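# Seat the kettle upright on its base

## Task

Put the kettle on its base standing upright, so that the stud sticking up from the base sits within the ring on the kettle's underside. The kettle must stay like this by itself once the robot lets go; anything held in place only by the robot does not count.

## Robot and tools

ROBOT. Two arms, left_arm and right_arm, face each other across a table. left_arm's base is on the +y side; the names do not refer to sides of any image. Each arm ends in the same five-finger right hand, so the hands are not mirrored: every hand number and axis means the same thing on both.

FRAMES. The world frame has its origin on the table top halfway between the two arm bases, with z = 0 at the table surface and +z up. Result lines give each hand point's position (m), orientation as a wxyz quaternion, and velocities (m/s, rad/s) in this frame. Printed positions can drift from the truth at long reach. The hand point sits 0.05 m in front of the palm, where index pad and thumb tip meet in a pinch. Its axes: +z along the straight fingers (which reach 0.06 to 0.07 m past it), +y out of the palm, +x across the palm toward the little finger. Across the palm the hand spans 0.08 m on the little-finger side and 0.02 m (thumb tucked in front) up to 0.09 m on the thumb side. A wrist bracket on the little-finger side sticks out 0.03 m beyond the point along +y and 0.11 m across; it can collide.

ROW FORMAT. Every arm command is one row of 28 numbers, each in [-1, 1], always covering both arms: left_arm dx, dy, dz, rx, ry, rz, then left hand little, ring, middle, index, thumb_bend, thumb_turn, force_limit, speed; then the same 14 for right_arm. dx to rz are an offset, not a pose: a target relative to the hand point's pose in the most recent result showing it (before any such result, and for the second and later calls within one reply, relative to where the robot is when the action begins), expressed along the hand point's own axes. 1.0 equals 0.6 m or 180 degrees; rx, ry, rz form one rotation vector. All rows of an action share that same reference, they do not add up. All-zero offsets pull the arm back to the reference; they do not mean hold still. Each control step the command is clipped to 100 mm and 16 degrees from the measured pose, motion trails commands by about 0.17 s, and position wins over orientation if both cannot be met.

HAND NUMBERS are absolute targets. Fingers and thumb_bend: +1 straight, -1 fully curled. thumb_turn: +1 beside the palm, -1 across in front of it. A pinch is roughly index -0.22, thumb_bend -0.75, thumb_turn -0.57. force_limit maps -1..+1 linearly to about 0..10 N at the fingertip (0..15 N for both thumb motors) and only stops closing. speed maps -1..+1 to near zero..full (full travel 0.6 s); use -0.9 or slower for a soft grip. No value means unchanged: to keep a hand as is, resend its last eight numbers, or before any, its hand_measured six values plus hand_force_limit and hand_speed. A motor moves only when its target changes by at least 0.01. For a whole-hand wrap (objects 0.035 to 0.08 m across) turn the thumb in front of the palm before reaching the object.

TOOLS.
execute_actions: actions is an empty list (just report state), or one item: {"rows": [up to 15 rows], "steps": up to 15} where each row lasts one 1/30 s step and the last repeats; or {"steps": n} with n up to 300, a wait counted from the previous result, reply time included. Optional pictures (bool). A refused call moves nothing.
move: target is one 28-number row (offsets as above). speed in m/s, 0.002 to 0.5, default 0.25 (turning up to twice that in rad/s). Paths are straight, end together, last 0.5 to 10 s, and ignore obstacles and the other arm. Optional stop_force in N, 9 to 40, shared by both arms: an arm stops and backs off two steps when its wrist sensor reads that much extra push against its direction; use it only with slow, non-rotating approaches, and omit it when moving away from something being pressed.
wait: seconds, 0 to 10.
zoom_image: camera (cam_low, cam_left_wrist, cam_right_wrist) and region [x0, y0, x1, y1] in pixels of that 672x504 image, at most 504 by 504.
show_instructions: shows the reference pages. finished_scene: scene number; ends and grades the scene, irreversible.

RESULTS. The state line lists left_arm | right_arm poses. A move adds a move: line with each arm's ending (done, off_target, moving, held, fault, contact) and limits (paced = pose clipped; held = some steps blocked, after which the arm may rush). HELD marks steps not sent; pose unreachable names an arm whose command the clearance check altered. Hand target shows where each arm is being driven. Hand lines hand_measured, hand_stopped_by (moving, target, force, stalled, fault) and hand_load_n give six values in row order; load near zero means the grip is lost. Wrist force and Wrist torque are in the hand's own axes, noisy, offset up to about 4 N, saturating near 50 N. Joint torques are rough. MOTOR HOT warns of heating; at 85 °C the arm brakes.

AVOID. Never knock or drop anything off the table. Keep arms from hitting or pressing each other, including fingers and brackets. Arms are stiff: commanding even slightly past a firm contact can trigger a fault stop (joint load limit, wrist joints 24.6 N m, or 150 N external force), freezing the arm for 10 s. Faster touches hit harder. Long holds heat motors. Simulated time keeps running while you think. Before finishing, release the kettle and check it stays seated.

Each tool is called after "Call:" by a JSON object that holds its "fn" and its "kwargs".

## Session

Call:
{"fn": "execute_actions", "kwargs": {"actions": []}}

Scene clock: 0.00 s of 4800.00 s.
left_arm: end_effector_position=(+0.3012, +0.4579, +0.4723) hand_measured=(+1.000, +1.000, +1.000, +1.000, +1.000, +1.000) hand_load_n=(+0.0, +0.0, +0.0, +0.0, +0.0, +0.0) hand_stopped_by=(target, target, target, target, target, target) hand_force_limit=0.00 hand_speed=-0.80 end_effector_quat_wxyz=(-0.027, +0.302, +0.953, +0.001) end_effector_velocity=(+0.000, -0.000, -0.000) end_effector_angular_velocity=(+0.000, +0.001, +0.000) | right_arm: end_effector_position=(+0.1078, -0.2854, +0.4835) hand_measured=(+1.000, +1.000, +1.000, +1.000, +1.000, +1.000) hand_load_n=(+0.0, +0.0, +0.0, +0.0, +0.0, +0.0) hand_stopped_by=(target, target, target, target, target, target) hand_force_limit=0.00 hand_speed=-0.80 end_effector_quat_wxyz=(+0.021, -0.403, +0.915, -0.005) end_effector_velocity=(-0.000, -0.000, +0.000) end_effector_angular_velocity=(-0.000, +0.000, +0.001)
Joint positions: left_arm=[ 0.585 -1.731  1.371  1.976  1.601 -1.885] | right_arm=[-1.201 -1.741  1.33   1.941  1.585 -1.906]
Joint velocities: left_arm=[ 0.     0.002 -0.    -0.     0.001 -0.   ] | right_arm=[-0.     0.    -0.001  0.001  0.    -0.001]
Joint torques (N m, as the arm reports them, + toward a larger angle): no reading
Motor temperatures (°C, as the motors report them): left_arm=[30 30 30 37 38 38] | right_arm=[28 31 28 34 38 34]
Wrist force (N, on the end effector, along its own x y z axes, offset not removed): no reading
Wrist torque (N m, same axes, about the end effector's origin, offset not removed): no reading
Hand target (left_arm): +0.301, +0.458, +0.472; -0.027, +0.302, +0.953, +0.001
Hand target (right_arm): +0.108, -0.285, +0.484; +0.021, -0.403, +0.915, -0.005
camera_calibration (this result's frames):
cam_left_wrist: T_world_to_cam=[[0.706252, 0.707943, -0.00497277, -0.535718], [0.621416, -0.616535, 0.483454, -0.129995], [0.339192, -0.34453, -0.875356, 0.599427], [0, 0, 0, 1]] pos_world=[0.255812, 0.505632, 0.584894]
cam_right_wrist: T_world_to_cam=[[-0.692491, 0.720355, -0.0393087, 0.296854], [0.571501, 0.581017, 0.579487, -0.177689], [0.440275, 0.378825, -0.814033, 0.587374], [0, 0, 0, 1]] pos_world=[0.0485124, -0.333112, 0.592779]

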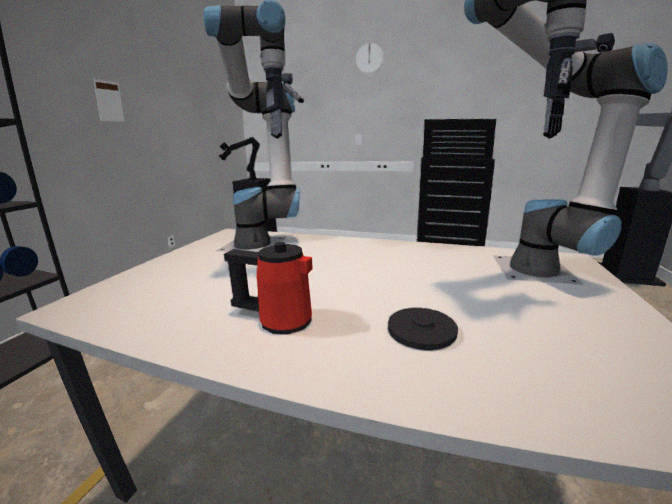

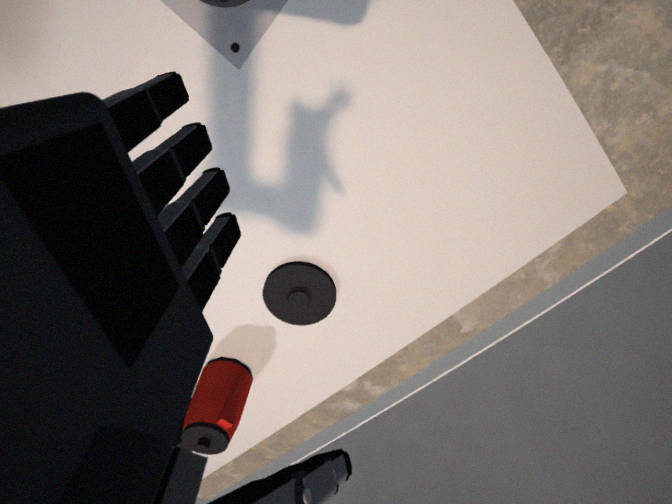

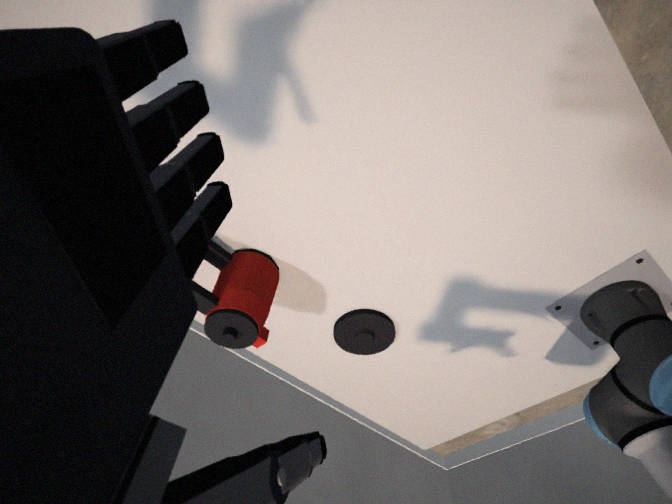

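Call:
{"fn": "move", "kwargs": {"target": [0,0,0,0,0,0,1,1,1,1,1,1,0,-0.8,-0.342,-0.583,0.467,0.206,-0.469,0.206,1,1,1,1,1,-1,0,0]}}

Scene clock: 9.67 s of 4800.00 s.
left_arm: end_effector_position=(+0.3012, +0.4579, +0.4723) hand_measured=(+1.000, +1.000, +1.000, +1.000, +1.000, +1.000) hand_load_n=(+0.0, +0.0, +0.0, +0.0, +0.0, +0.0) hand_stopped_by=(target, target, target, target, target, target) hand_force_limit=0.00 hand_speed=-0.80 end_effector_quat_wxyz=(-0.027, +0.302, +0.953, +0.001) end_effector_velocity=(-0.000, -0.000, -0.000) end_effector_angular_velocity=(+0.001, +0.002, +0.000) | right_arm: end_effector_position=(+0.5161, -0.3685, +0.2198) hand_measured=(+1.000, +1.000, +1.000, +1.000, +1.000, -1.000) hand_load_n=(+0.0, +0.0, +0.0, +0.0, +0.0, +0.0) hand_stopped_by=(target, target, target, target, target, target) hand_force_limit=0.00 hand_speed=0.00 end_effector_quat_wxyz=(+0.722, +0.002, +0.692, +0.002) end_effector_velocity=(+0.002, -0.000, -0.001) end_effector_angular_velocity=(+0.003, -0.011, -0.006)
Joint positions: left_arm=[ 0.585 -1.731  1.371  1.976  1.601 -1.885] | right_arm=[-1.715 -1.567  2.478 -0.953  1.551 -1.564]
Joint velocities: left_arm=[-0.     0.001  0.     0.001  0.001 -0.   ] | right_arm=[ 0.006  0.017  0.001 -0.029  0.012  0.003]
Joint torques (N m, as the arm reports them, + toward a larger angle): left_arm=[ -0.98  -9.   -17.98   1.99   0.03   0.  ] | right_arm=[ 6.94 -5.25 -3.31 -3.91  2.75  1.37]
Motor temperatures (°C, as the motors report them): left_arm=[30 30 30 37 38 38] | right_arm=[28 31 28 34 38 34]
Wrist force (N, on the end effector, along its own x y z axes, offset not removed): left_arm=[0.2 1.5 0.5] | right_arm=[-1.2 -2.4 2.0]
Wrist torque (N m, same axes, about the end effector's origin, offset not removed): left_arm=[0.18 0.07 0.02] | right_arm=[-0.40 0.16 -0.28]
Hand target (left_arm): +0.301, +0.458, +0.472; -0.027, +0.302, +0.953, +0.001
Hand target (right_arm): +0.516, -0.368, +0.220; +0.722, +0.002, +0.691, +0.002
Off the commanded pose (left_arm): 0.000 m, 0 deg.
Off the commanded pose (right_arm): 0.000 m, 0 deg.
After step 90, 2.53 s passed at rest.
move: done
camera_calibration (this result's frames):
cam_left_wrist: T_world_to_cam=[[0.706252, 0.707943, -0.00497288, -0.535718], [0.621416, -0.616535, 0.483454, -0.129995], [0.339192, -0.34453, -0.875356, 0.599427], [0, 0, 0, 1]] pos_world=[0.255812, 0.505632, 0.584894]
cam_right_wrist: T_world_to_cam=[[0.0117132, 0.997508, 0.0695785, 0.343827], [-0.585046, -0.0495934, 0.809482, 0.104029], [0.810915, -0.0501883, 0.583007, -0.432064], [0, 0, 0, 1]] pos_world=[0.407202, -0.359496, 0.143764]

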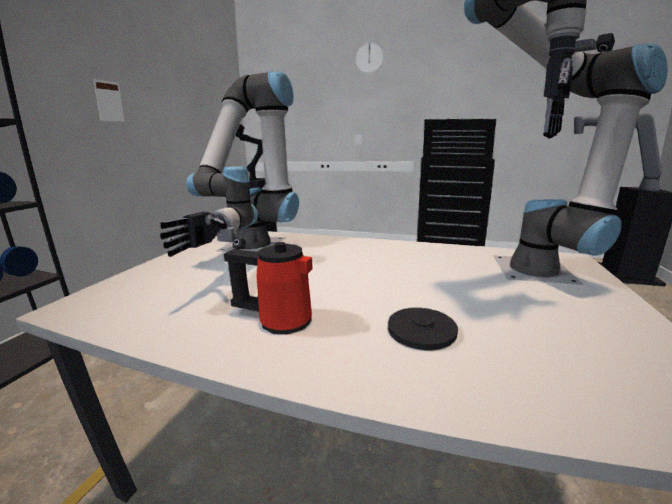

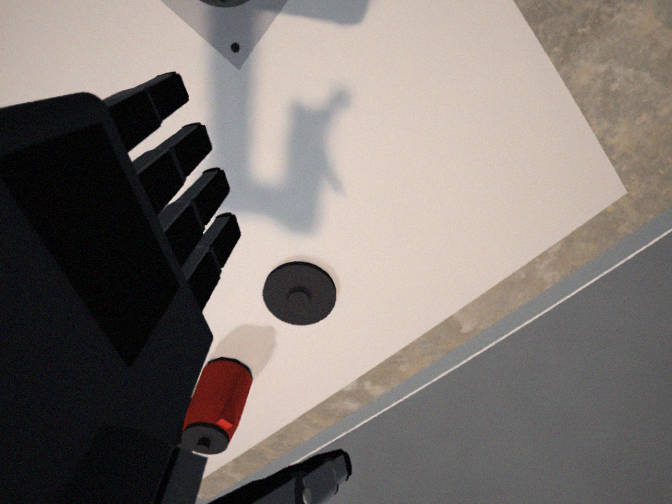

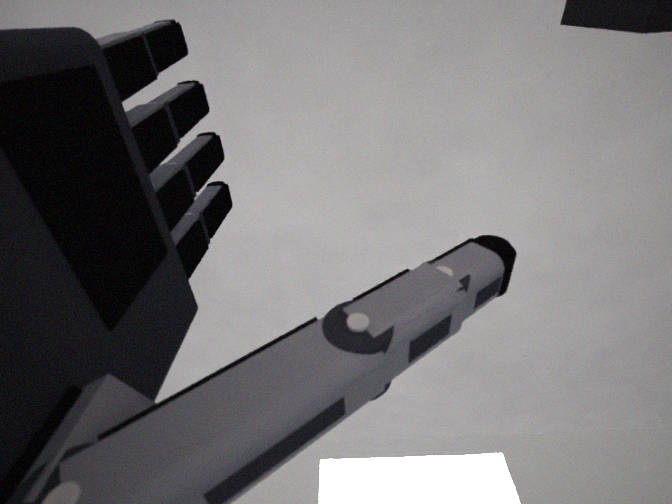

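Call:
{"fn": "move", "kwargs": {"target": [0,0,0,0,0,0,1,1,1,1,1,1,0,-0.8,0.161,0,-0.032,0,0.013,0,1,1,1,1,1,-1,0,0]}}

Call:
{"fn": "move", "kwargs": {"target": [0,0,0,0,0,0,1,1,1,1,1,1,0,-0.8,0,0.17,0,0,0,0,1,1,1,1,0.4,-1,0,0], "speed": 0.1}}

Call:
{"fn": "zoom_image", "kwargs": {"camera": "cam_low", "region": [140,190,340,340]}}

Scene clock: 15.47 s of 4800.00 s.
left_arm: end_effector_position=(+0.3012, +0.4579, +0.4723) hand_measured=(+1.000, +1.000, +1.000, +1.000, +1.000, +1.000) hand_load_n=(+0.0, +0.0, +0.0, +0.0, +0.0, +0.0) hand_stopped_by=(target, target, target, target, target, target) hand_force_limit=0.00 hand_speed=-0.80 end_effector_quat_wxyz=(-0.027, +0.302, +0.953, +0.001) end_effector_velocity=(+0.000, -0.000, -0.000) end_effector_angular_velocity=(+0.000, +0.000, +0.000) | right_arm: end_effector_position=(+0.5011, -0.3678, +0.1227) hand_measured=(+1.000, +1.000, +1.000, +1.000, +1.000, -1.000) hand_load_n=(+0.0, +0.0, +0.0, +0.0, +0.0, +0.0) hand_stopped_by=(target, target, target, target, target, target) hand_force_limit=0.00 hand_speed=0.00 end_effector_quat_wxyz=(+0.708, +0.002, +0.707, +0.002) end_effector_velocity=(+0.001, +0.000, -0.002) end_effector_angular_velocity=(-0.000, -0.004, +0.000)
Joint positions: left_arm=[ 0.585 -1.731  1.371  1.976  1.601 -1.885] | right_arm=[-1.713 -1.273  2.573 -1.301  1.552 -1.565]
Joint velocities: left_arm=[ 0.  0.  0. -0.  0. -0.] | right_arm=[ 0.001  0.013 -0.001 -0.016  0.001 -0.   ]
Joint torques (N m, as the arm reports them, + toward a larger angle): left_arm=[ -0.96  -8.87 -18.16   2.01   0.14   0.05] | right_arm=[  5.46 -11.71   3.41  -4.15   2.34   1.36]
Motor temperatures (°C, as the motors report them): left_arm=[30 30 30 37 38 38] | right_arm=[28 31 28 34 38 34]
Wrist force (N, on the end effector, along its own x y z axes, offset not removed): left_arm=[1.3 1.0 1.8] | right_arm=[0.7 -3.3 2.6]
Wrist torque (N m, same axes, about the end effector's origin, offset not removed): left_arm=[0.07 -0.18 0.18] | right_arm=[-0.62 -0.17 -0.13]
Hand target (left_arm): +0.301, +0.458, +0.472; -0.027, +0.302, +0.953, +0.001
Hand target (right_arm): +0.501, -0.368, +0.122; +0.708, +0.002, +0.707, +0.002
Off the commanded pose (left_arm): 0.000 m, 0 deg.
Off the commanded pose (right_arm): 0.000 m, 0 deg.
After step 90, 1.77 s passed at rest.
move: done
camera_calibration (this result's frames):
cam_left_wrist: T_world_to_cam=[[0.706252, 0.707943, -0.00497292, -0.535718], [0.621416, -0.616535, 0.483454, -0.129995], [0.339192, -0.34453, -0.875356, 0.599427], [0, 0, 0, 1]] pos_world=[0.255812, 0.505632, 0.584894]
cam_right_wrist: T_world_to_cam=[[0.01426, 0.997519, 0.0689412, 0.348864], [-0.551215, -0.0496829, 0.832883, 0.154048], [0.834241, -0.0498783, 0.549139, -0.370616], [0, 0, 0, 1]] pos_world=[0.389122, -0.35883, 0.0511645]

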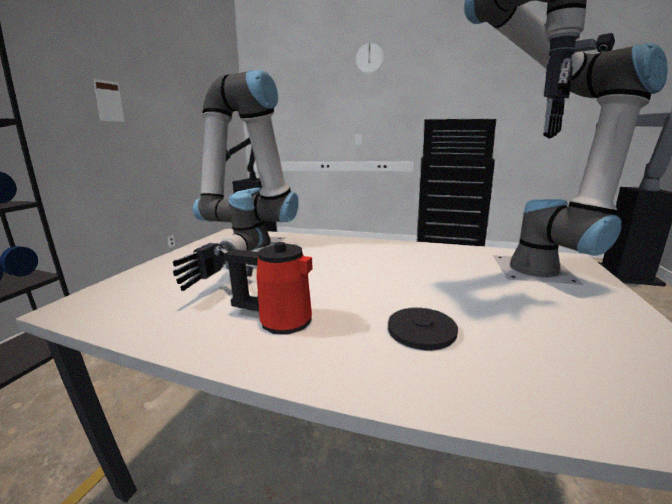

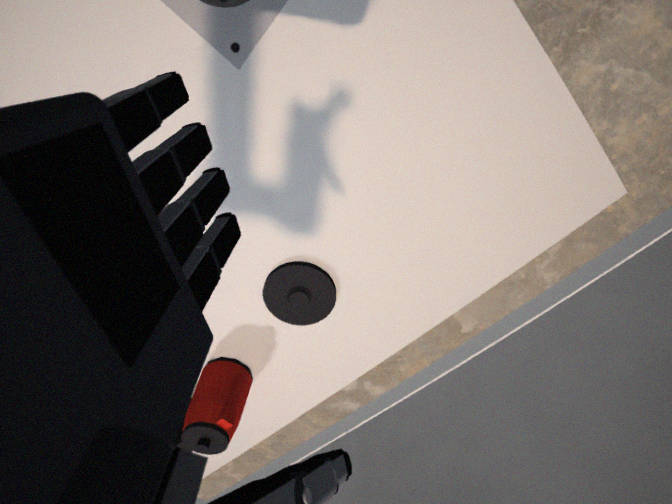

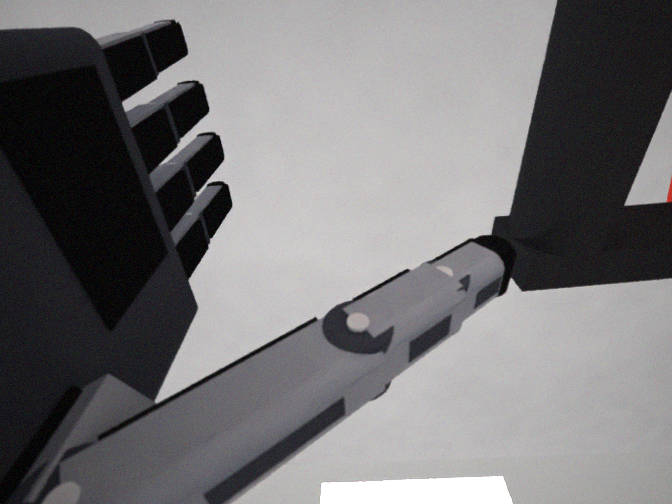

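Scene clock: 16.97 s of 4800.00 s.
left_arm: end_effector_position=(+0.3012, +0.4579, +0.4723) hand_measured=(+1.000, +1.000, +1.000, +1.000, +1.000, +1.000) hand_load_n=(+0.0, +0.0, +0.0, +0.0, +0.0, +0.0) hand_stopped_by=(target, target, target, target, target, target) hand_force_limit=0.00 hand_speed=-0.80 end_effector_quat_wxyz=(-0.027, +0.302, +0.953, +0.001) end_effector_velocity=(-0.000, +0.000, -0.000) end_effector_angular_velocity=(+0.001, +0.000, +0.000) | right_arm: end_effector_position=(+0.5010, -0.2660, +0.1235) hand_measured=(+1.000, +1.000, +1.000, +1.000, +0.400, -1.000) hand_load_n=(+0.0, +0.0, +0.0, +0.0, +0.0, +0.0) hand_stopped_by=(target, target, target, target, target, target) hand_force_limit=0.00 hand_speed=0.00 end_effector_quat_wxyz=(+0.708, +0.002, +0.707, +0.002) end_effector_velocity=(+0.001, +0.002, +0.000) end_effector_angular_velocity=(+0.002, -0.000, -0.003)
Joint positions: left_arm=[ 0.585 -1.731  1.371  1.976  1.601 -1.885] | right_arm=[-1.332 -1.192  2.393 -1.202  1.933 -1.565]
Joint velocities: left_arm=[ 0.    -0.001  0.001  0.    -0.    -0.   ] | right_arm=[ 0.008  0.003 -0.006  0.003  0.01   0.002]
Joint torques (N m, as the arm reports them, + toward a larger angle): left_arm=[ -1.49  -8.86 -17.83   2.     0.09  -0.07] | right_arm=[  7.84 -15.68 -18.98   0.32   2.87   1.1 ]
Motor temperatures (°C, as the motors report them): left_arm=[30 30 30 37 38 38] | right_arm=[28 31 28 34 38 34]
Wrist force (N, on the end effector, along its own x y z axes, offset not removed): left_arm=[0.8 1.6 -0.1] | right_arm=[1.1 -2.0 2.4]
Wrist torque (N m, same axes, about the end effector's origin, offset not removed): left_arm=[0.15 -0.07 0.17] | right_arm=[-0.39 -0.21 -0.07]
Hand target (left_arm): +0.301, +0.458, +0.472; -0.027, +0.302, +0.953, +0.001
Hand target (right_arm): +0.501, -0.266, +0.123; +0.708, +0.002, +0.707, +0.002
Off the commanded pose (left_arm): 0.000 m, 0 deg.
Off the commanded pose (right_arm): 0.000 m, 0 deg.
move: done
camera_calibration (this result's frames):
cam_left_wrist: T_world_to_cam=[[0.706252, 0.707943, -0.00497273, -0.535718], [0.621415, -0.616535, 0.483454, -0.129995], [0.339192, -0.34453, -0.875356, 0.599427], [0, 0, 0, 1]] pos_world=[0.255812, 0.505632, 0.584894]
cam_right_wrist: T_world_to_cam=[[0.0140461, 0.997517, 0.0690103, 0.247363], [-0.551233, -0.0498571, 0.832861, 0.158297], [0.834233, -0.0497392, 0.549164, -0.365858], [0, 0, 0, 1]] pos_world=[0.388995, -0.257054, 0.0520058]

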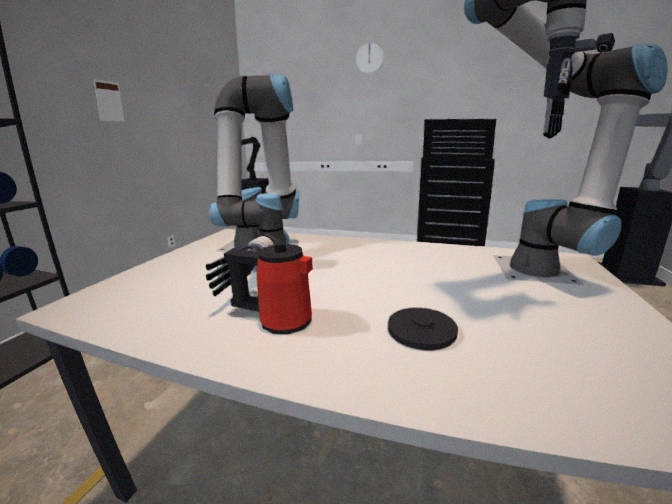

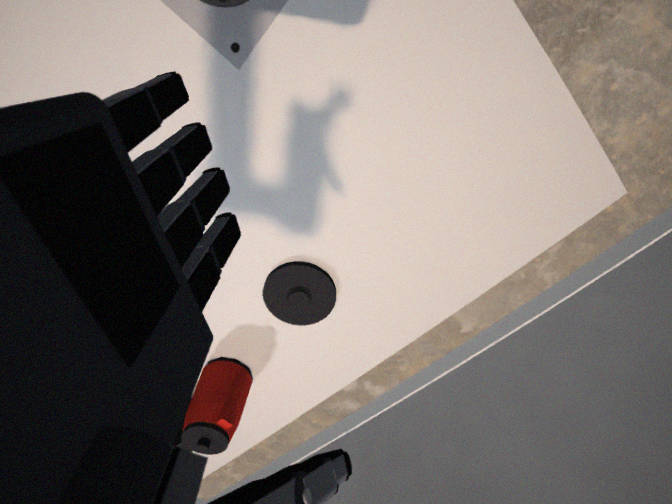

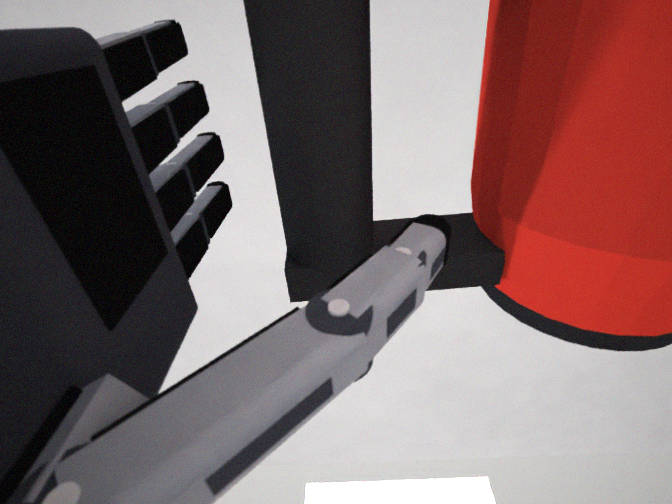

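Region (140, 190, 340, 340) of cam_low's 672x504 image, scaled by 2.520, with more detail than that image has; it fills the top 378 rows of this view, and the rest is white.

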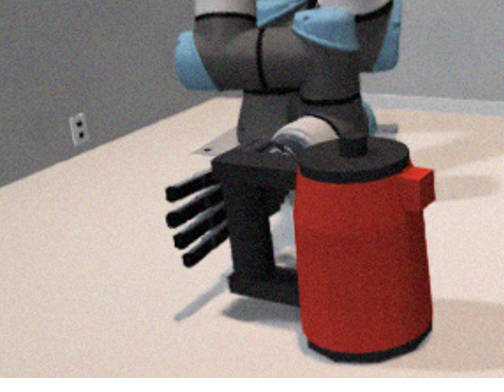

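Call:
{"fn": "move", "kwargs": {"target": [0,0,0,0,0,0,1,1,1,1,1,1,0,-0.8,0,0.03,0.077,0,0,0,1,1,1,1,0.4,-1,0,0], "speed": 0.05}}

Call:
{"fn": "move", "kwargs": {"target": [0,0,0,0,0,0,1,1,1,1,1,1,0,-0.8,0,0,0,0,0,0,-1,-1,-1,-1,-1,-1,1,-0.5]}}

Call:
{"fn": "zoom_image", "kwargs": {"camera": "cam_low", "region": [140,190,340,340]}}

Scene clock: 21.13 s of 4800.00 s.
left_arm: end_effector_position=(+0.3012, +0.4579, +0.4723) hand_measured=(+1.000, +1.000, +1.000, +1.000, +1.000, +1.000) hand_load_n=(+0.0, +0.0, +0.0, +0.0, +0.0, +0.0) hand_stopped_by=(target, target, target, target, target, target) hand_force_limit=0.00 hand_speed=-0.80 end_effector_quat_wxyz=(-0.027, +0.302, +0.953, +0.001) end_effector_velocity=(-0.000, +0.000, +0.000) end_effector_angular_velocity=(+0.000, +0.000, +0.000) | right_arm: end_effector_position=(+0.5469, -0.2480, +0.1237) hand_measured=(+1.000, +1.000, +1.000, +1.000, +0.400, -1.000) hand_load_n=(+0.0, +0.0, +0.0, +0.0, +0.0, +0.0) hand_stopped_by=(target, target, target, target, target, target) hand_force_limit=0.00 hand_speed=0.00 end_effector_quat_wxyz=(+0.708, +0.002, +0.707, +0.003) end_effector_velocity=(+0.002, +0.002, +0.000) end_effector_angular_velocity=(+0.000, -0.000, +0.002)
Joint positions: left_arm=[ 0.585 -1.731  1.371  1.976  1.601 -1.885] | right_arm=[-1.331 -1.13   2.261 -1.132  1.935 -1.565]
Joint velocities: left_arm=[ 0.    -0.    -0.     0.001 -0.    -0.   ] | right_arm=[ 0.002  0.003 -0.006  0.003  0.     0.   ]
Joint torques (N m, as the arm reports them, + toward a larger angle): left_arm=[ -1.07  -8.64 -18.3    1.99   0.08  -0.01] | right_arm=[  6.91 -22.86 -22.54   1.3    1.96  -0.47]
Motor temperatures (°C, as the motors report them): left_arm=[30 30 30 37 38 38] | right_arm=[28 31 28 34 38 34]
Wrist force (N, on the end effector, along its own x y z axes, offset not removed): left_arm=[0.5 1.9 -0.3] | right_arm=[1.1 -4.9 4.0]
Wrist torque (N m, same axes, about the end effector's origin, offset not removed): left_arm=[0.31 -0.05 0.15] | right_arm=[-0.94 -0.45 -0.27]
Hand target (left_arm): +0.301, +0.458, +0.472; -0.027, +0.302, +0.953, +0.001
Hand target (right_arm): +0.547, -0.248, +0.124; +0.708, +0.002, +0.707, +0.002
Off the commanded pose (left_arm): 0.000 m, 0 deg.
Off the commanded pose (right_arm): 0.000 m, 0 deg.
move: done
camera_calibration (this result's frames):
cam_left_wrist: T_world_to_cam=[[0.706252, 0.707943, -0.0049727, -0.535718], [0.621415, -0.616535, 0.483454, -0.129995], [0.339192, -0.34453, -0.875356, 0.599427], [0, 0, 0, 1]] pos_world=[0.255812, 0.505632, 0.584894]
cam_right_wrist: T_world_to_cam=[[0.0138486, 0.997522, 0.0689728, 0.228864], [-0.551236, -0.0499341, 0.832854, 0.184294], [0.834234, -0.0495542, 0.549179, -0.403363], [0, 0, 0, 1]] pos_world=[0.43492, -0.239083, 0.0522431]

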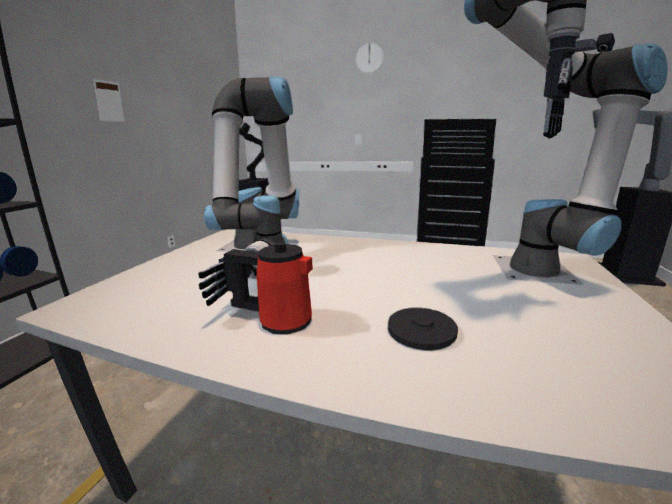

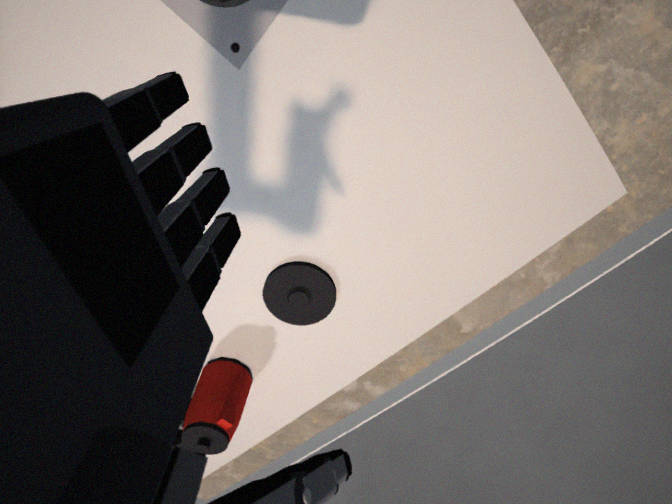

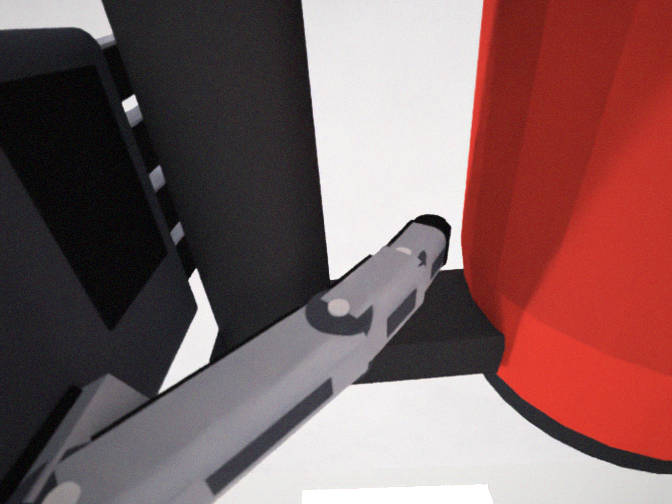

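Scene clock: 23.47 s of 4800.00 s.
left_arm: end_effector_position=(+0.3012, +0.4579, +0.4723) hand_measured=(+1.000, +1.000, +1.000, +1.000, +1.000, +1.000) hand_load_n=(+0.0, +0.0, +0.0, +0.0, +0.0, +0.0) hand_stopped_by=(target, target, target, target, target, target) hand_force_limit=0.00 hand_speed=-0.80 end_effector_quat_wxyz=(-0.027, +0.302, +0.953, +0.001) end_effector_velocity=(-0.000, +0.000, +0.001) end_effector_angular_velocity=(-0.000, -0.001, -0.000) | right_arm: end_effector_position=(+0.5469, -0.2480, +0.1238) hand_measured=(-0.716, -0.702, -0.276, -0.336, -0.456, -1.000) hand_load_n=(+9.5, +10.5, +10.0, +10.5, +14.5, +0.0) hand_stopped_by=(force, force, force, force, force, target) hand_force_limit=1.00 hand_speed=-0.50 end_effector_quat_wxyz=(+0.708, +0.002, +0.707, +0.003) end_effector_velocity=(-0.000, -0.000, +0.000) end_effector_angular_velocity=(+0.001, -0.001, -0.000)
Joint positions: left_arm=[ 0.585 -1.731  1.371  1.976  1.601 -1.885] | right_arm=[-1.331 -1.13   2.261 -1.132  1.935 -1.565]
Joint velocities: left_arm=[-0.    -0.001 -0.001  0.001 -0.     0.   ] | right_arm=[-0.     0.     0.001 -0.002  0.     0.001]
Joint torques (N m, as the arm reports them, + toward a larger angle): left_arm=[ -1.41  -8.41 -18.44   2.07   0.14   0.06] | right_arm=[  3.71 -32.14   0.29  -1.42  -1.99  -0.03]
Motor temperatures (°C, as the motors report them): left_arm=[30 30 30 37 38 38] | right_arm=[28 31 28 34 38 34]
Wrist force (N, on the end effector, along its own x y z axes, offset not removed): left_arm=[1.3 2.0 -0.1] | right_arm=[0.1 1.4 4.2]
Wrist torque (N m, same axes, about the end effector's origin, offset not removed): left_arm=[0.25 -0.05 0.19] | right_arm=[-0.21 -0.81 0.16]
Hand target (left_arm): +0.301, +0.458, +0.472; -0.027, +0.302, +0.953, +0.001
Hand target (right_arm): +0.547, -0.248, +0.124; +0.708, +0.002, +0.707, +0.003
Off the commanded pose (left_arm): 0.000 m, 0 deg.
Off the commanded pose (right_arm): 0.000 m, 0 deg.
move: done
camera_calibration (this result's frames):
cam_left_wrist: T_world_to_cam=[[0.706252, 0.707943, -0.00497272, -0.535718], [0.621416, -0.616535, 0.483454, -0.129995], [0.339192, -0.34453, -0.875356, 0.599427], [0, 0, 0, 1]] pos_world=[0.255812, 0.505632, 0.584894]
cam_right_wrist: T_world_to_cam=[[0.0138388, 0.99752, 0.0690067, 0.22886], [-0.551308, -0.0499636, 0.832805, 0.184307], [0.834187, -0.0495689, 0.549249, -0.403368], [0, 0, 0, 1]] pos_world=[0.434927, -0.239078, 0.052265]

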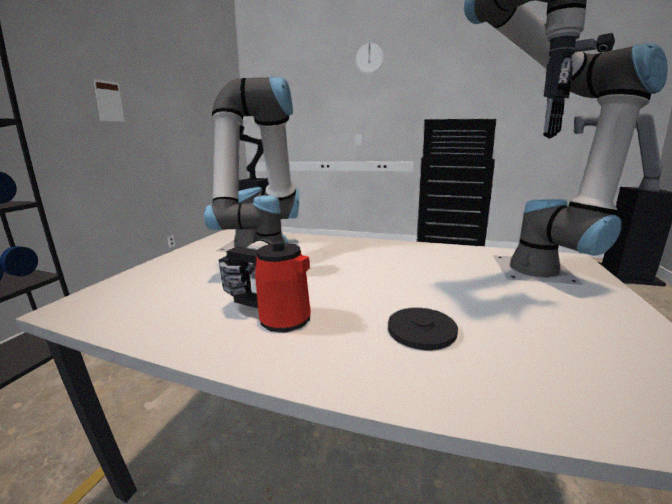

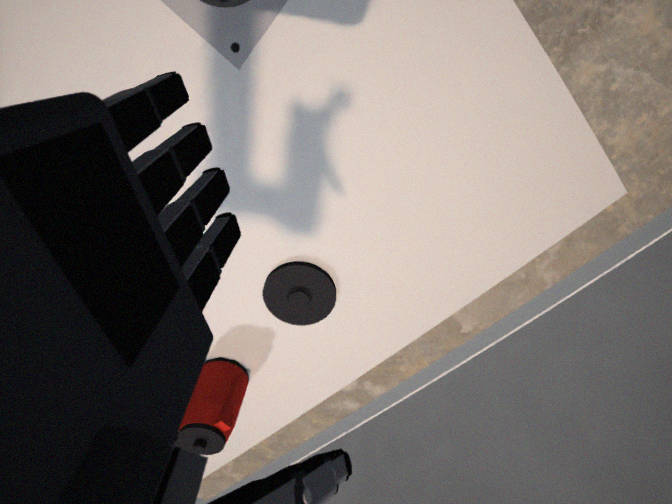

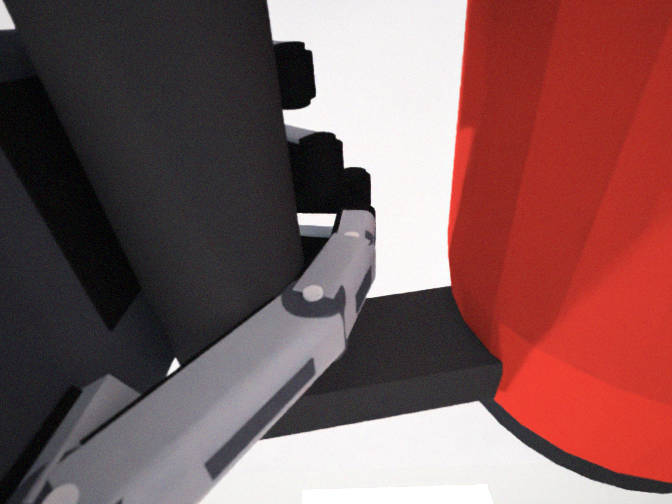

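Region (140, 190, 340, 340) of cam_low's 672x504 image, scaled by 2.520, with more detail than that image has; it fills the top 378 rows of this view, and the rest is white.

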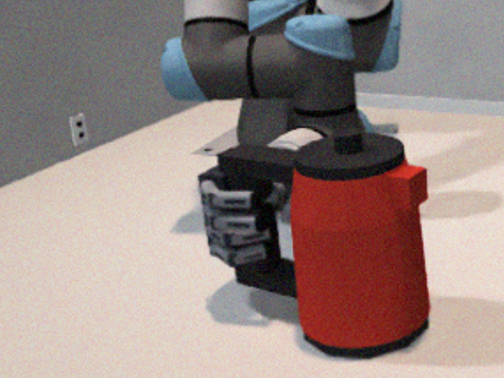

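Call:
{"fn": "move", "kwargs": {"target": [0,0,0,0,0,0,1,1,1,1,1,1,0,-0.8,-0.08,0,0,0,0,0,-1,-1,-1,-1,-1,-1,1,-0.5], "speed": 0.08}}

Call:
{"fn": "move", "kwargs": {"target": [0,0,0,0,0,0,1,1,1,1,1,1,0,-0.8,0.003,0.505,-0.053,0,0,0.022,-1,-1,-1,-1,-1,-1,1,-0.5], "speed": 0.15}}

Call:
{"fn": "zoom_image", "kwargs": {"camera": "cam_low", "region": [330,210,530,360]}}

Call:
{"fn": "zoom_image", "kwargs": {"camera": "cam_left_wrist", "region": [210,240,410,420]}}

Scene clock: 28.00 s of 4800.00 s.
left_arm: end_effector_position=(+0.3012, +0.4579, +0.4723) hand_measured=(+1.000, +1.000, +1.000, +1.000, +1.000, +1.000) hand_load_n=(+0.0, +0.0, +0.0, +0.0, +0.0, +0.0) hand_stopped_by=(target, target, target, target, target, target) hand_force_limit=0.00 hand_speed=-0.80 end_effector_quat_wxyz=(-0.027, +0.302, +0.953, +0.001) end_effector_velocity=(-0.000, -0.000, -0.000) end_effector_angular_velocity=(+0.000, +0.001, -0.000) | right_arm: end_effector_position=(+0.5468, -0.2483, +0.1715) hand_measured=(-0.716, -0.702, -0.276, -0.336, -0.456, -1.000) hand_load_n=(+0.0, +7.0, +11.0, +11.0, +14.0, -1.5) hand_stopped_by=(force, force, force, force, force, target) hand_force_limit=1.00 hand_speed=-0.50 end_effector_quat_wxyz=(+0.708, +0.002, +0.707, +0.003) end_effector_velocity=(-0.001, +0.000, +0.002) end_effector_angular_velocity=(-0.002, +0.002, +0.001)
Joint positions: left_arm=[ 0.585 -1.731  1.371  1.976  1.601 -1.885] | right_arm=[-1.332 -1.256  2.242 -0.987  1.934 -1.565]
Joint velocities: left_arm=[-0.     0.001  0.    -0.     0.001  0.   ] | right_arm=[ 0.001 -0.007 -0.001  0.01  -0.    -0.001]
Joint torques (N m, as the arm reports them, + toward a larger angle): left_arm=[ -1.23  -9.27 -18.31   2.05  -0.05  -0.04] | right_arm=[ -6.46 -35.43 -25.42  -0.82  -2.36   2.15]
Motor temperatures (°C, as the motors report them): left_arm=[30 30 30 37 38 38] | right_arm=[28 31 28 34 38 34]
Wrist force (N, on the end effector, along its own x y z axes, offset not removed): left_arm=[1.1 2.2 1.4] | right_arm=[9.1 -0.6 1.4]
Wrist torque (N m, same axes, about the end effector's origin, offset not removed): left_arm=[0.26 -0.20 0.15] | right_arm=[-0.16 -0.68 -0.31]
Hand target (left_arm): +0.301, +0.458, +0.472; -0.027, +0.302, +0.953, +0.001
Hand target (right_arm): +0.547, -0.248, +0.172; +0.708, +0.002, +0.707, +0.003
Off the commanded pose (left_arm): 0.000 m, 0 deg.
Off the commanded pose (right_arm): 0.000 m, 0 deg.
After step 90, 0.50 s passed at rest.
move: done
camera_calibration (this result's frames):
cam_left_wrist: T_world_to_cam=[[0.706252, 0.707943, -0.00497283, -0.535718], [0.621416, -0.616535, 0.483454, -0.129995], [0.339192, -0.34453, -0.875356, 0.599427], [0, 0, 0, 1]] pos_world=[0.255812, 0.505632, 0.584894]
cam_right_wrist: T_world_to_cam=[[0.0138313, 0.99752, 0.0690105, 0.225944], [-0.551396, -0.0499656, 0.832746, 0.144536], [0.834129, -0.0495701, 0.549337, -0.429497], [0, 0, 0, 1]] pos_world=[0.434828, -0.239452, 0.0999841]

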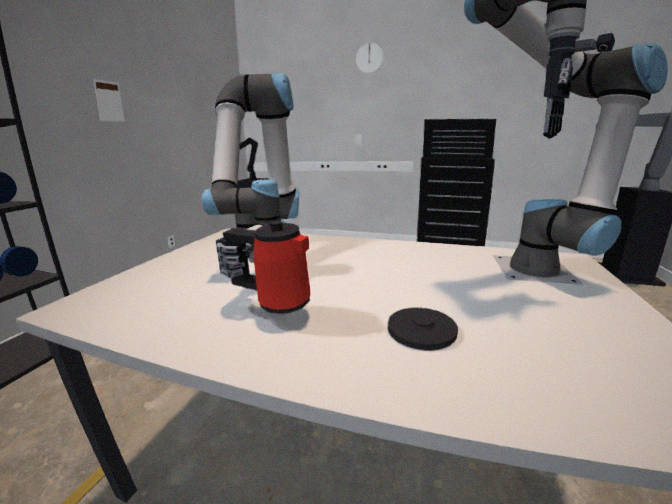

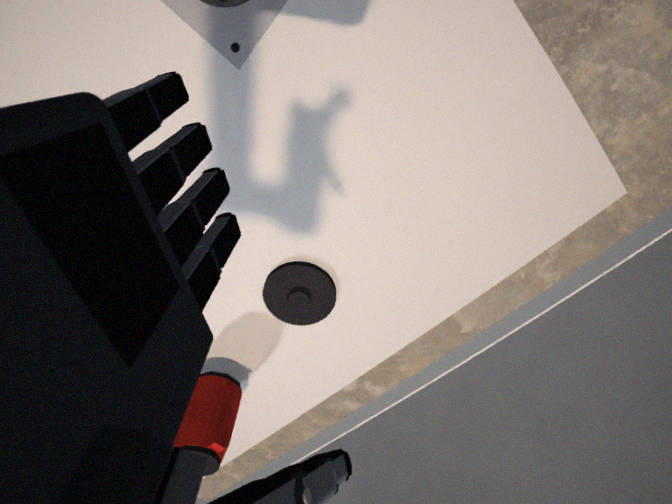

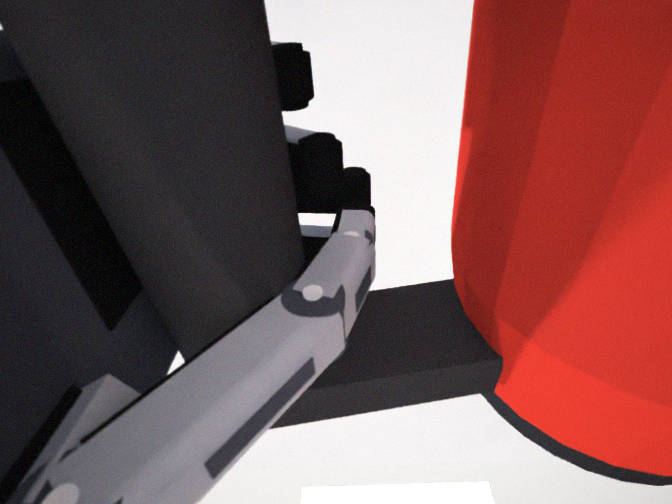

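Scene clock: 30.60 s of 4800.00 s.
left_arm: end_effector_position=(+0.3012, +0.4579, +0.4723) hand_measured=(+1.000, +1.000, +1.000, +1.000, +1.000, +1.000) hand_load_n=(+0.0, +0.0, +0.0, +0.0, +0.0, +0.0) hand_stopped_by=(target, target, target, target, target, target) hand_force_limit=0.00 hand_speed=-0.80 end_effector_quat_wxyz=(-0.027, +0.302, +0.953, +0.001) end_effector_velocity=(+0.000, -0.000, +0.000) end_effector_angular_velocity=(-0.001, -0.001, -0.000) | right_arm: end_effector_position=(+0.5145, +0.0544, +0.1722) hand_measured=(-0.716, -0.702, -0.276, -0.336, -0.456, -1.000) hand_load_n=(+0.0, +7.0, +11.0, +11.0, +14.0, -1.5) hand_stopped_by=(force, force, force, force, force, target) hand_force_limit=1.00 hand_speed=-0.50 end_effector_quat_wxyz=(+0.707, +0.026, +0.706, +0.027) end_effector_velocity=(-0.001, +0.003, +0.000) end_effector_angular_velocity=(-0.000, +0.001, +0.001)
Joint positions: left_arm=[ 0.585 -1.731  1.371  1.976  1.601 -1.885] | right_arm=[-0.764 -0.842  1.512 -0.672  2.501 -1.497]
Joint velocities: left_arm=[-0.    -0.    -0.001 -0.    -0.     0.   ] | right_arm=[ 0.004  0.004 -0.008  0.006  0.003  0.001]
Joint torques (N m, as the arm reports them, + toward a larger angle): left_arm=[ -1.4   -8.91 -18.49   2.12  -0.09  -0.08] | right_arm=[  7.86 -42.85 -31.36   0.42   2.05   2.23]
Motor temperatures (°C, as the motors report them): left_arm=[30 30 30 37 38 38] | right_arm=[28 31 28 34 38 34]
Wrist force (N, on the end effector, along its own x y z axes, offset not removed): left_arm=[2.0 1.9 0.6] | right_arm=[8.0 -2.2 4.7]
Wrist torque (N m, same axes, about the end effector's origin, offset not removed): left_arm=[0.21 -0.26 0.33] | right_arm=[-0.62 -0.62 -0.57]
Hand target (left_arm): +0.301, +0.458, +0.472; -0.027, +0.302, +0.953, +0.001
Hand target (right_arm): +0.515, +0.055, +0.172; +0.707, +0.026, +0.706, +0.027
Off the commanded pose (left_arm): 0.000 m, 0 deg.
Off the commanded pose (right_arm): 0.001 m, 0 deg.
move: done
camera_calibration (this result's frames):
cam_left_wrist: T_world_to_cam=[[0.706252, 0.707943, -0.0049727, -0.535718], [0.621416, -0.616535, 0.483454, -0.129995], [0.339192, -0.34453, -0.875356, 0.599427], [0, 0, 0, 1]] pos_world=[0.255812, 0.505632, 0.584894]
cam_right_wrist: T_world_to_cam=[[0.0136255, 0.99037, 0.137773, -0.0870075], [-0.551356, -0.107505, 0.827315, 0.145386], [0.834159, -0.0872346, 0.544581, -0.385102], [0, 0, 0, 1]] pos_world=[0.402581, 0.068205, 0.101427]

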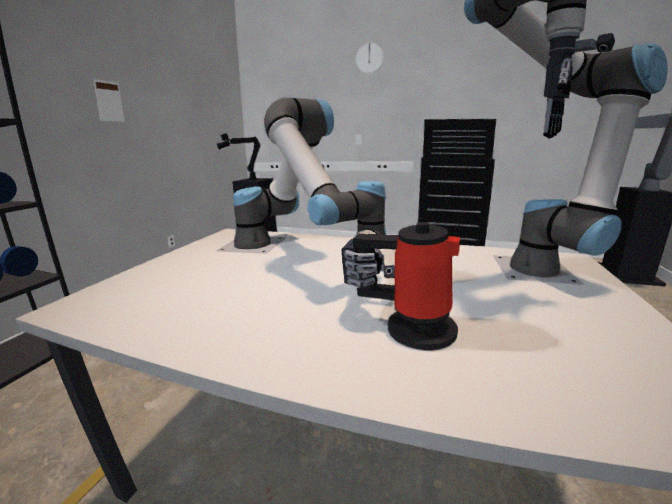

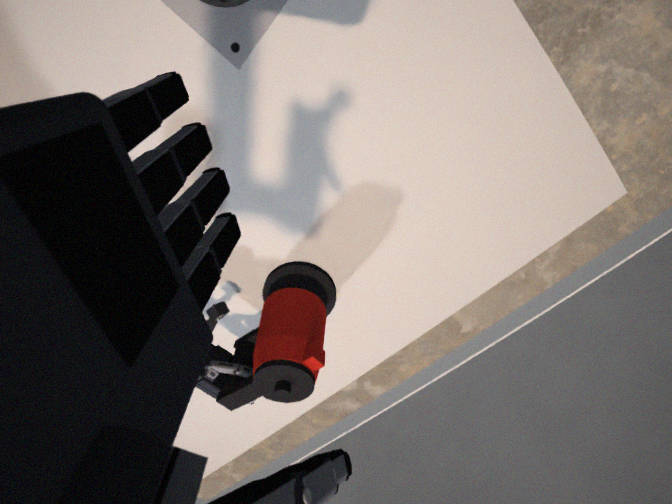

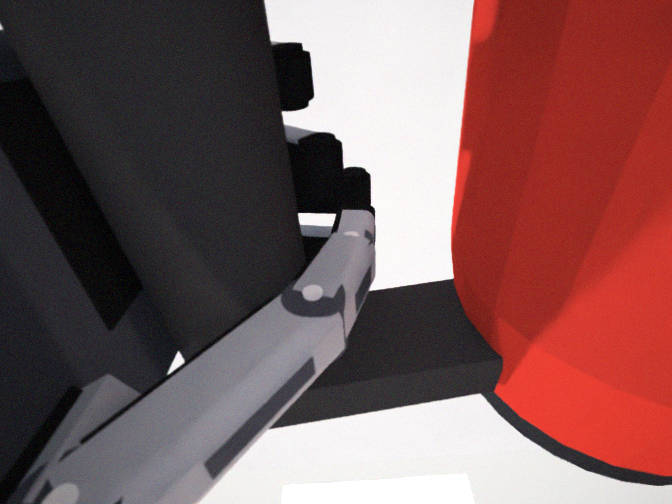

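Region (330, 210, 530, 360) of cam_low's 672x504 image, scaled by 2.520, with more detail than that image has; it fills the top 378 rows of this view, and the rest is white.

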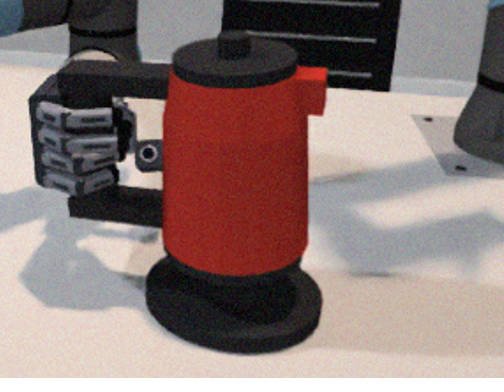

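Region (210, 240, 410, 420) of cam_left_wrist's 672x504 image, scaled by 2.520, with more detail than that image has; it fills the top 454 rows of this view, and the rest is white.

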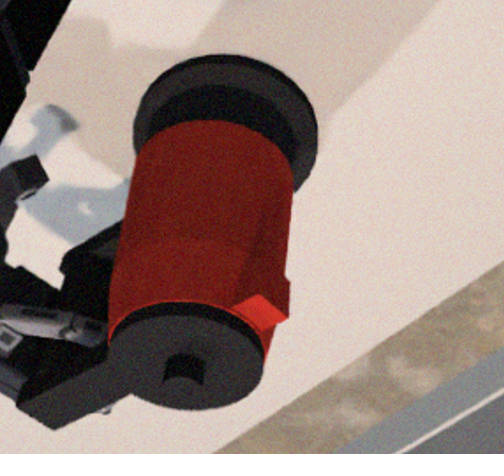

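Call:
{"fn": "move", "kwargs": {"target": [0,0,0,0,0,0,1,1,1,1,1,1,0,-0.8,0.025,0.005,0.006,0,0,-0.01,-1,-1,-1,-1,-1,-1,1,-0.5], "speed": 0.02}}

Call:
{"fn": "zoom_image", "kwargs": {"camera": "cam_low", "region": [330,210,530,360]}}

Call:
{"fn": "zoom_image", "kwargs": {"camera": "cam_left_wrist", "region": [210,240,410,420]}}

Scene clock: 35.60 s of 4800.00 s.
left_arm: end_effector_position=(+0.3012, +0.4579, +0.4723) hand_measured=(+1.000, +1.000, +1.000, +1.000, +1.000, +1.000) hand_load_n=(+0.0, +0.0, +0.0, +0.0, +0.0, +0.0) hand_stopped_by=(target, target, target, target, target, target) hand_force_limit=0.00 hand_speed=-0.80 end_effector_quat_wxyz=(-0.027, +0.302, +0.953, +0.001) end_effector_velocity=(-0.000, +0.000, +0.000) end_effector_angular_velocity=(-0.002, -0.001, -0.000) | right_arm: end_effector_position=(+0.5181, +0.0585, +0.1577) hand_measured=(-0.716, -0.702, -0.276, -0.336, -0.456, -1.000) hand_load_n=(+0.0, +7.0, +11.0, +11.0, +14.0, -1.5) hand_stopped_by=(force, force, force, force, force, target) hand_force_limit=1.00 hand_speed=-0.50 end_effector_quat_wxyz=(+0.707, +0.015, +0.706, +0.016) end_effector_velocity=(+0.001, +0.000, -0.003) end_effector_angular_velocity=(-0.007, +0.001, -0.000)
Joint positions: left_arm=[ 0.585 -1.731  1.371  1.976  1.601 -1.885] | right_arm=[-0.766 -0.816  1.501 -0.688  2.499 -1.528]
Joint velocities: left_arm=[-0.    -0.001 -0.001  0.     0.     0.   ] | right_arm=[-0.001  0.004 -0.001 -0.002 -0.    -0.006]
Joint torques (N m, as the arm reports them, + toward a larger angle): left_arm=[ -1.19  -8.71 -18.97   2.04   0.08  -0.02] | right_arm=[ -7.18 -43.83 -30.95  -4.76  -2.42  -0.44]
Motor temperatures (°C, as the motors report them): left_arm=[30 30 30 37 38 38] | right_arm=[28 31 28 34 38 34]
Wrist force (N, on the end effector, along its own x y z axes, offset not removed): left_arm=[-1.2 1.5 1.3] | right_arm=[7.7 -1.7 4.8]
Wrist torque (N m, same axes, about the end effector's origin, offset not removed): left_arm=[0.16 0.31 0.01] | right_arm=[-0.58 -0.66 -0.41]
Hand target (left_arm): +0.301, +0.458, +0.472; -0.027, +0.302, +0.953, +0.001
Hand target (right_arm): +0.518, +0.059, +0.157; +0.707, +0.015, +0.706, +0.016
Off the commanded pose (left_arm): 0.000 m, 0 deg.
Off the commanded pose (right_arm): 0.000 m, 0 deg.
After step 90, 0.93 s passed at rest.
move: done
camera_calibration (this result's frames):
cam_left_wrist: T_world_to_cam=[[0.706252, 0.707943, -0.00497274, -0.535718], [0.621416, -0.616535, 0.483454, -0.129995], [0.339192, -0.34453, -0.875356, 0.599427], [0, 0, 0, 1]] pos_world=[0.255812, 0.505632, 0.584894]
cam_right_wrist: T_world_to_cam=[[0.0136693, 0.994153, 0.107108, -0.0845137], [-0.551369, -0.0818667, 0.830235, 0.157818], [0.83415, -0.0704048, 0.547026, -0.381195], [0, 0, 0, 1]] pos_world=[0.406144, 0.0701016, 0.0865498]

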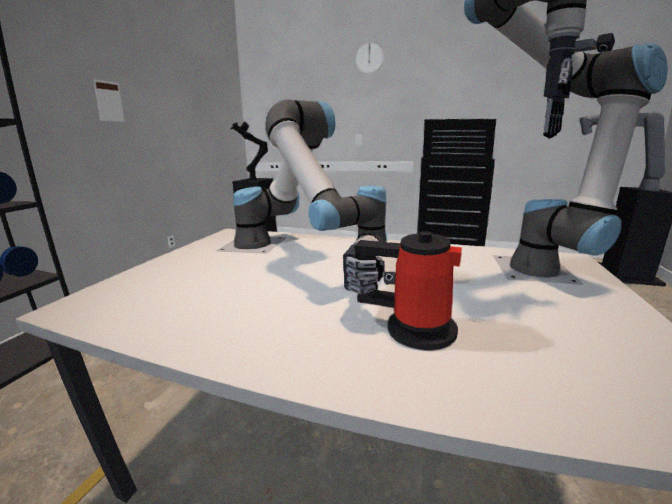

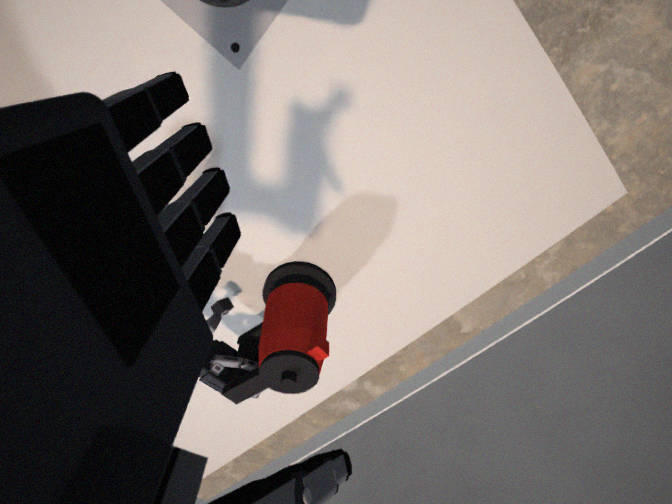

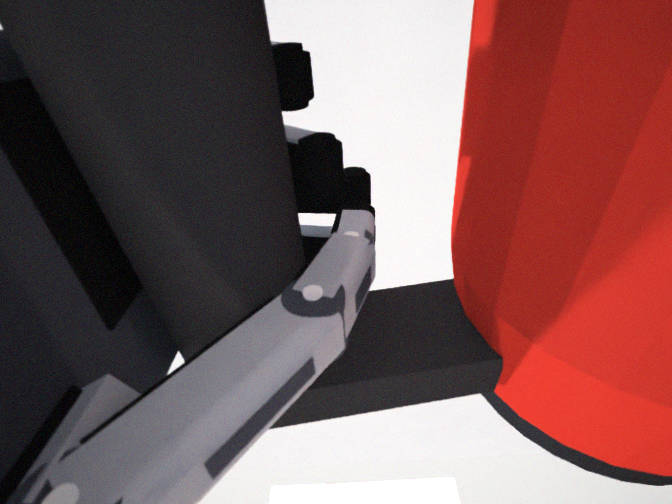

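Region (330, 210, 530, 360) of cam_low's 672x504 image, scaled by 2.520, with more detail than that image has; it fills the top 378 rows of this view, and the rest is white.

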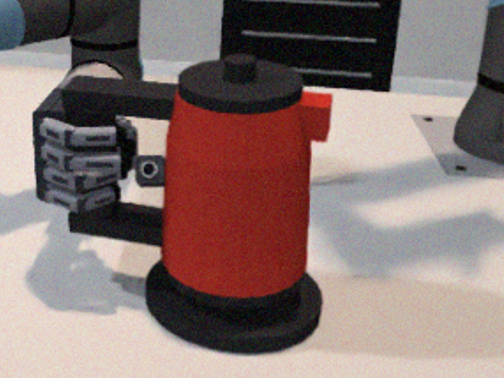

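Region (210, 240, 410, 420) of cam_left_wrist's 672x504 image, scaled by 2.520, with more detail than that image has; it fills the top 454 rows of this view, and the rest is white.

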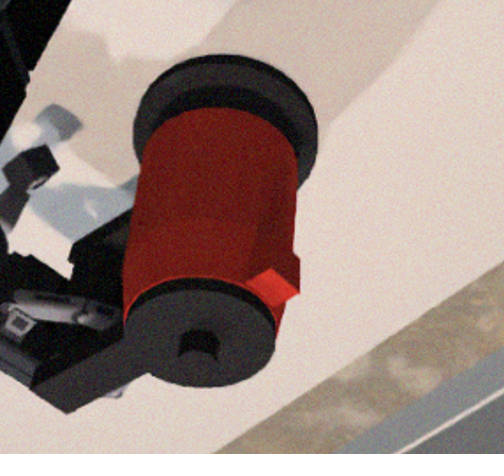

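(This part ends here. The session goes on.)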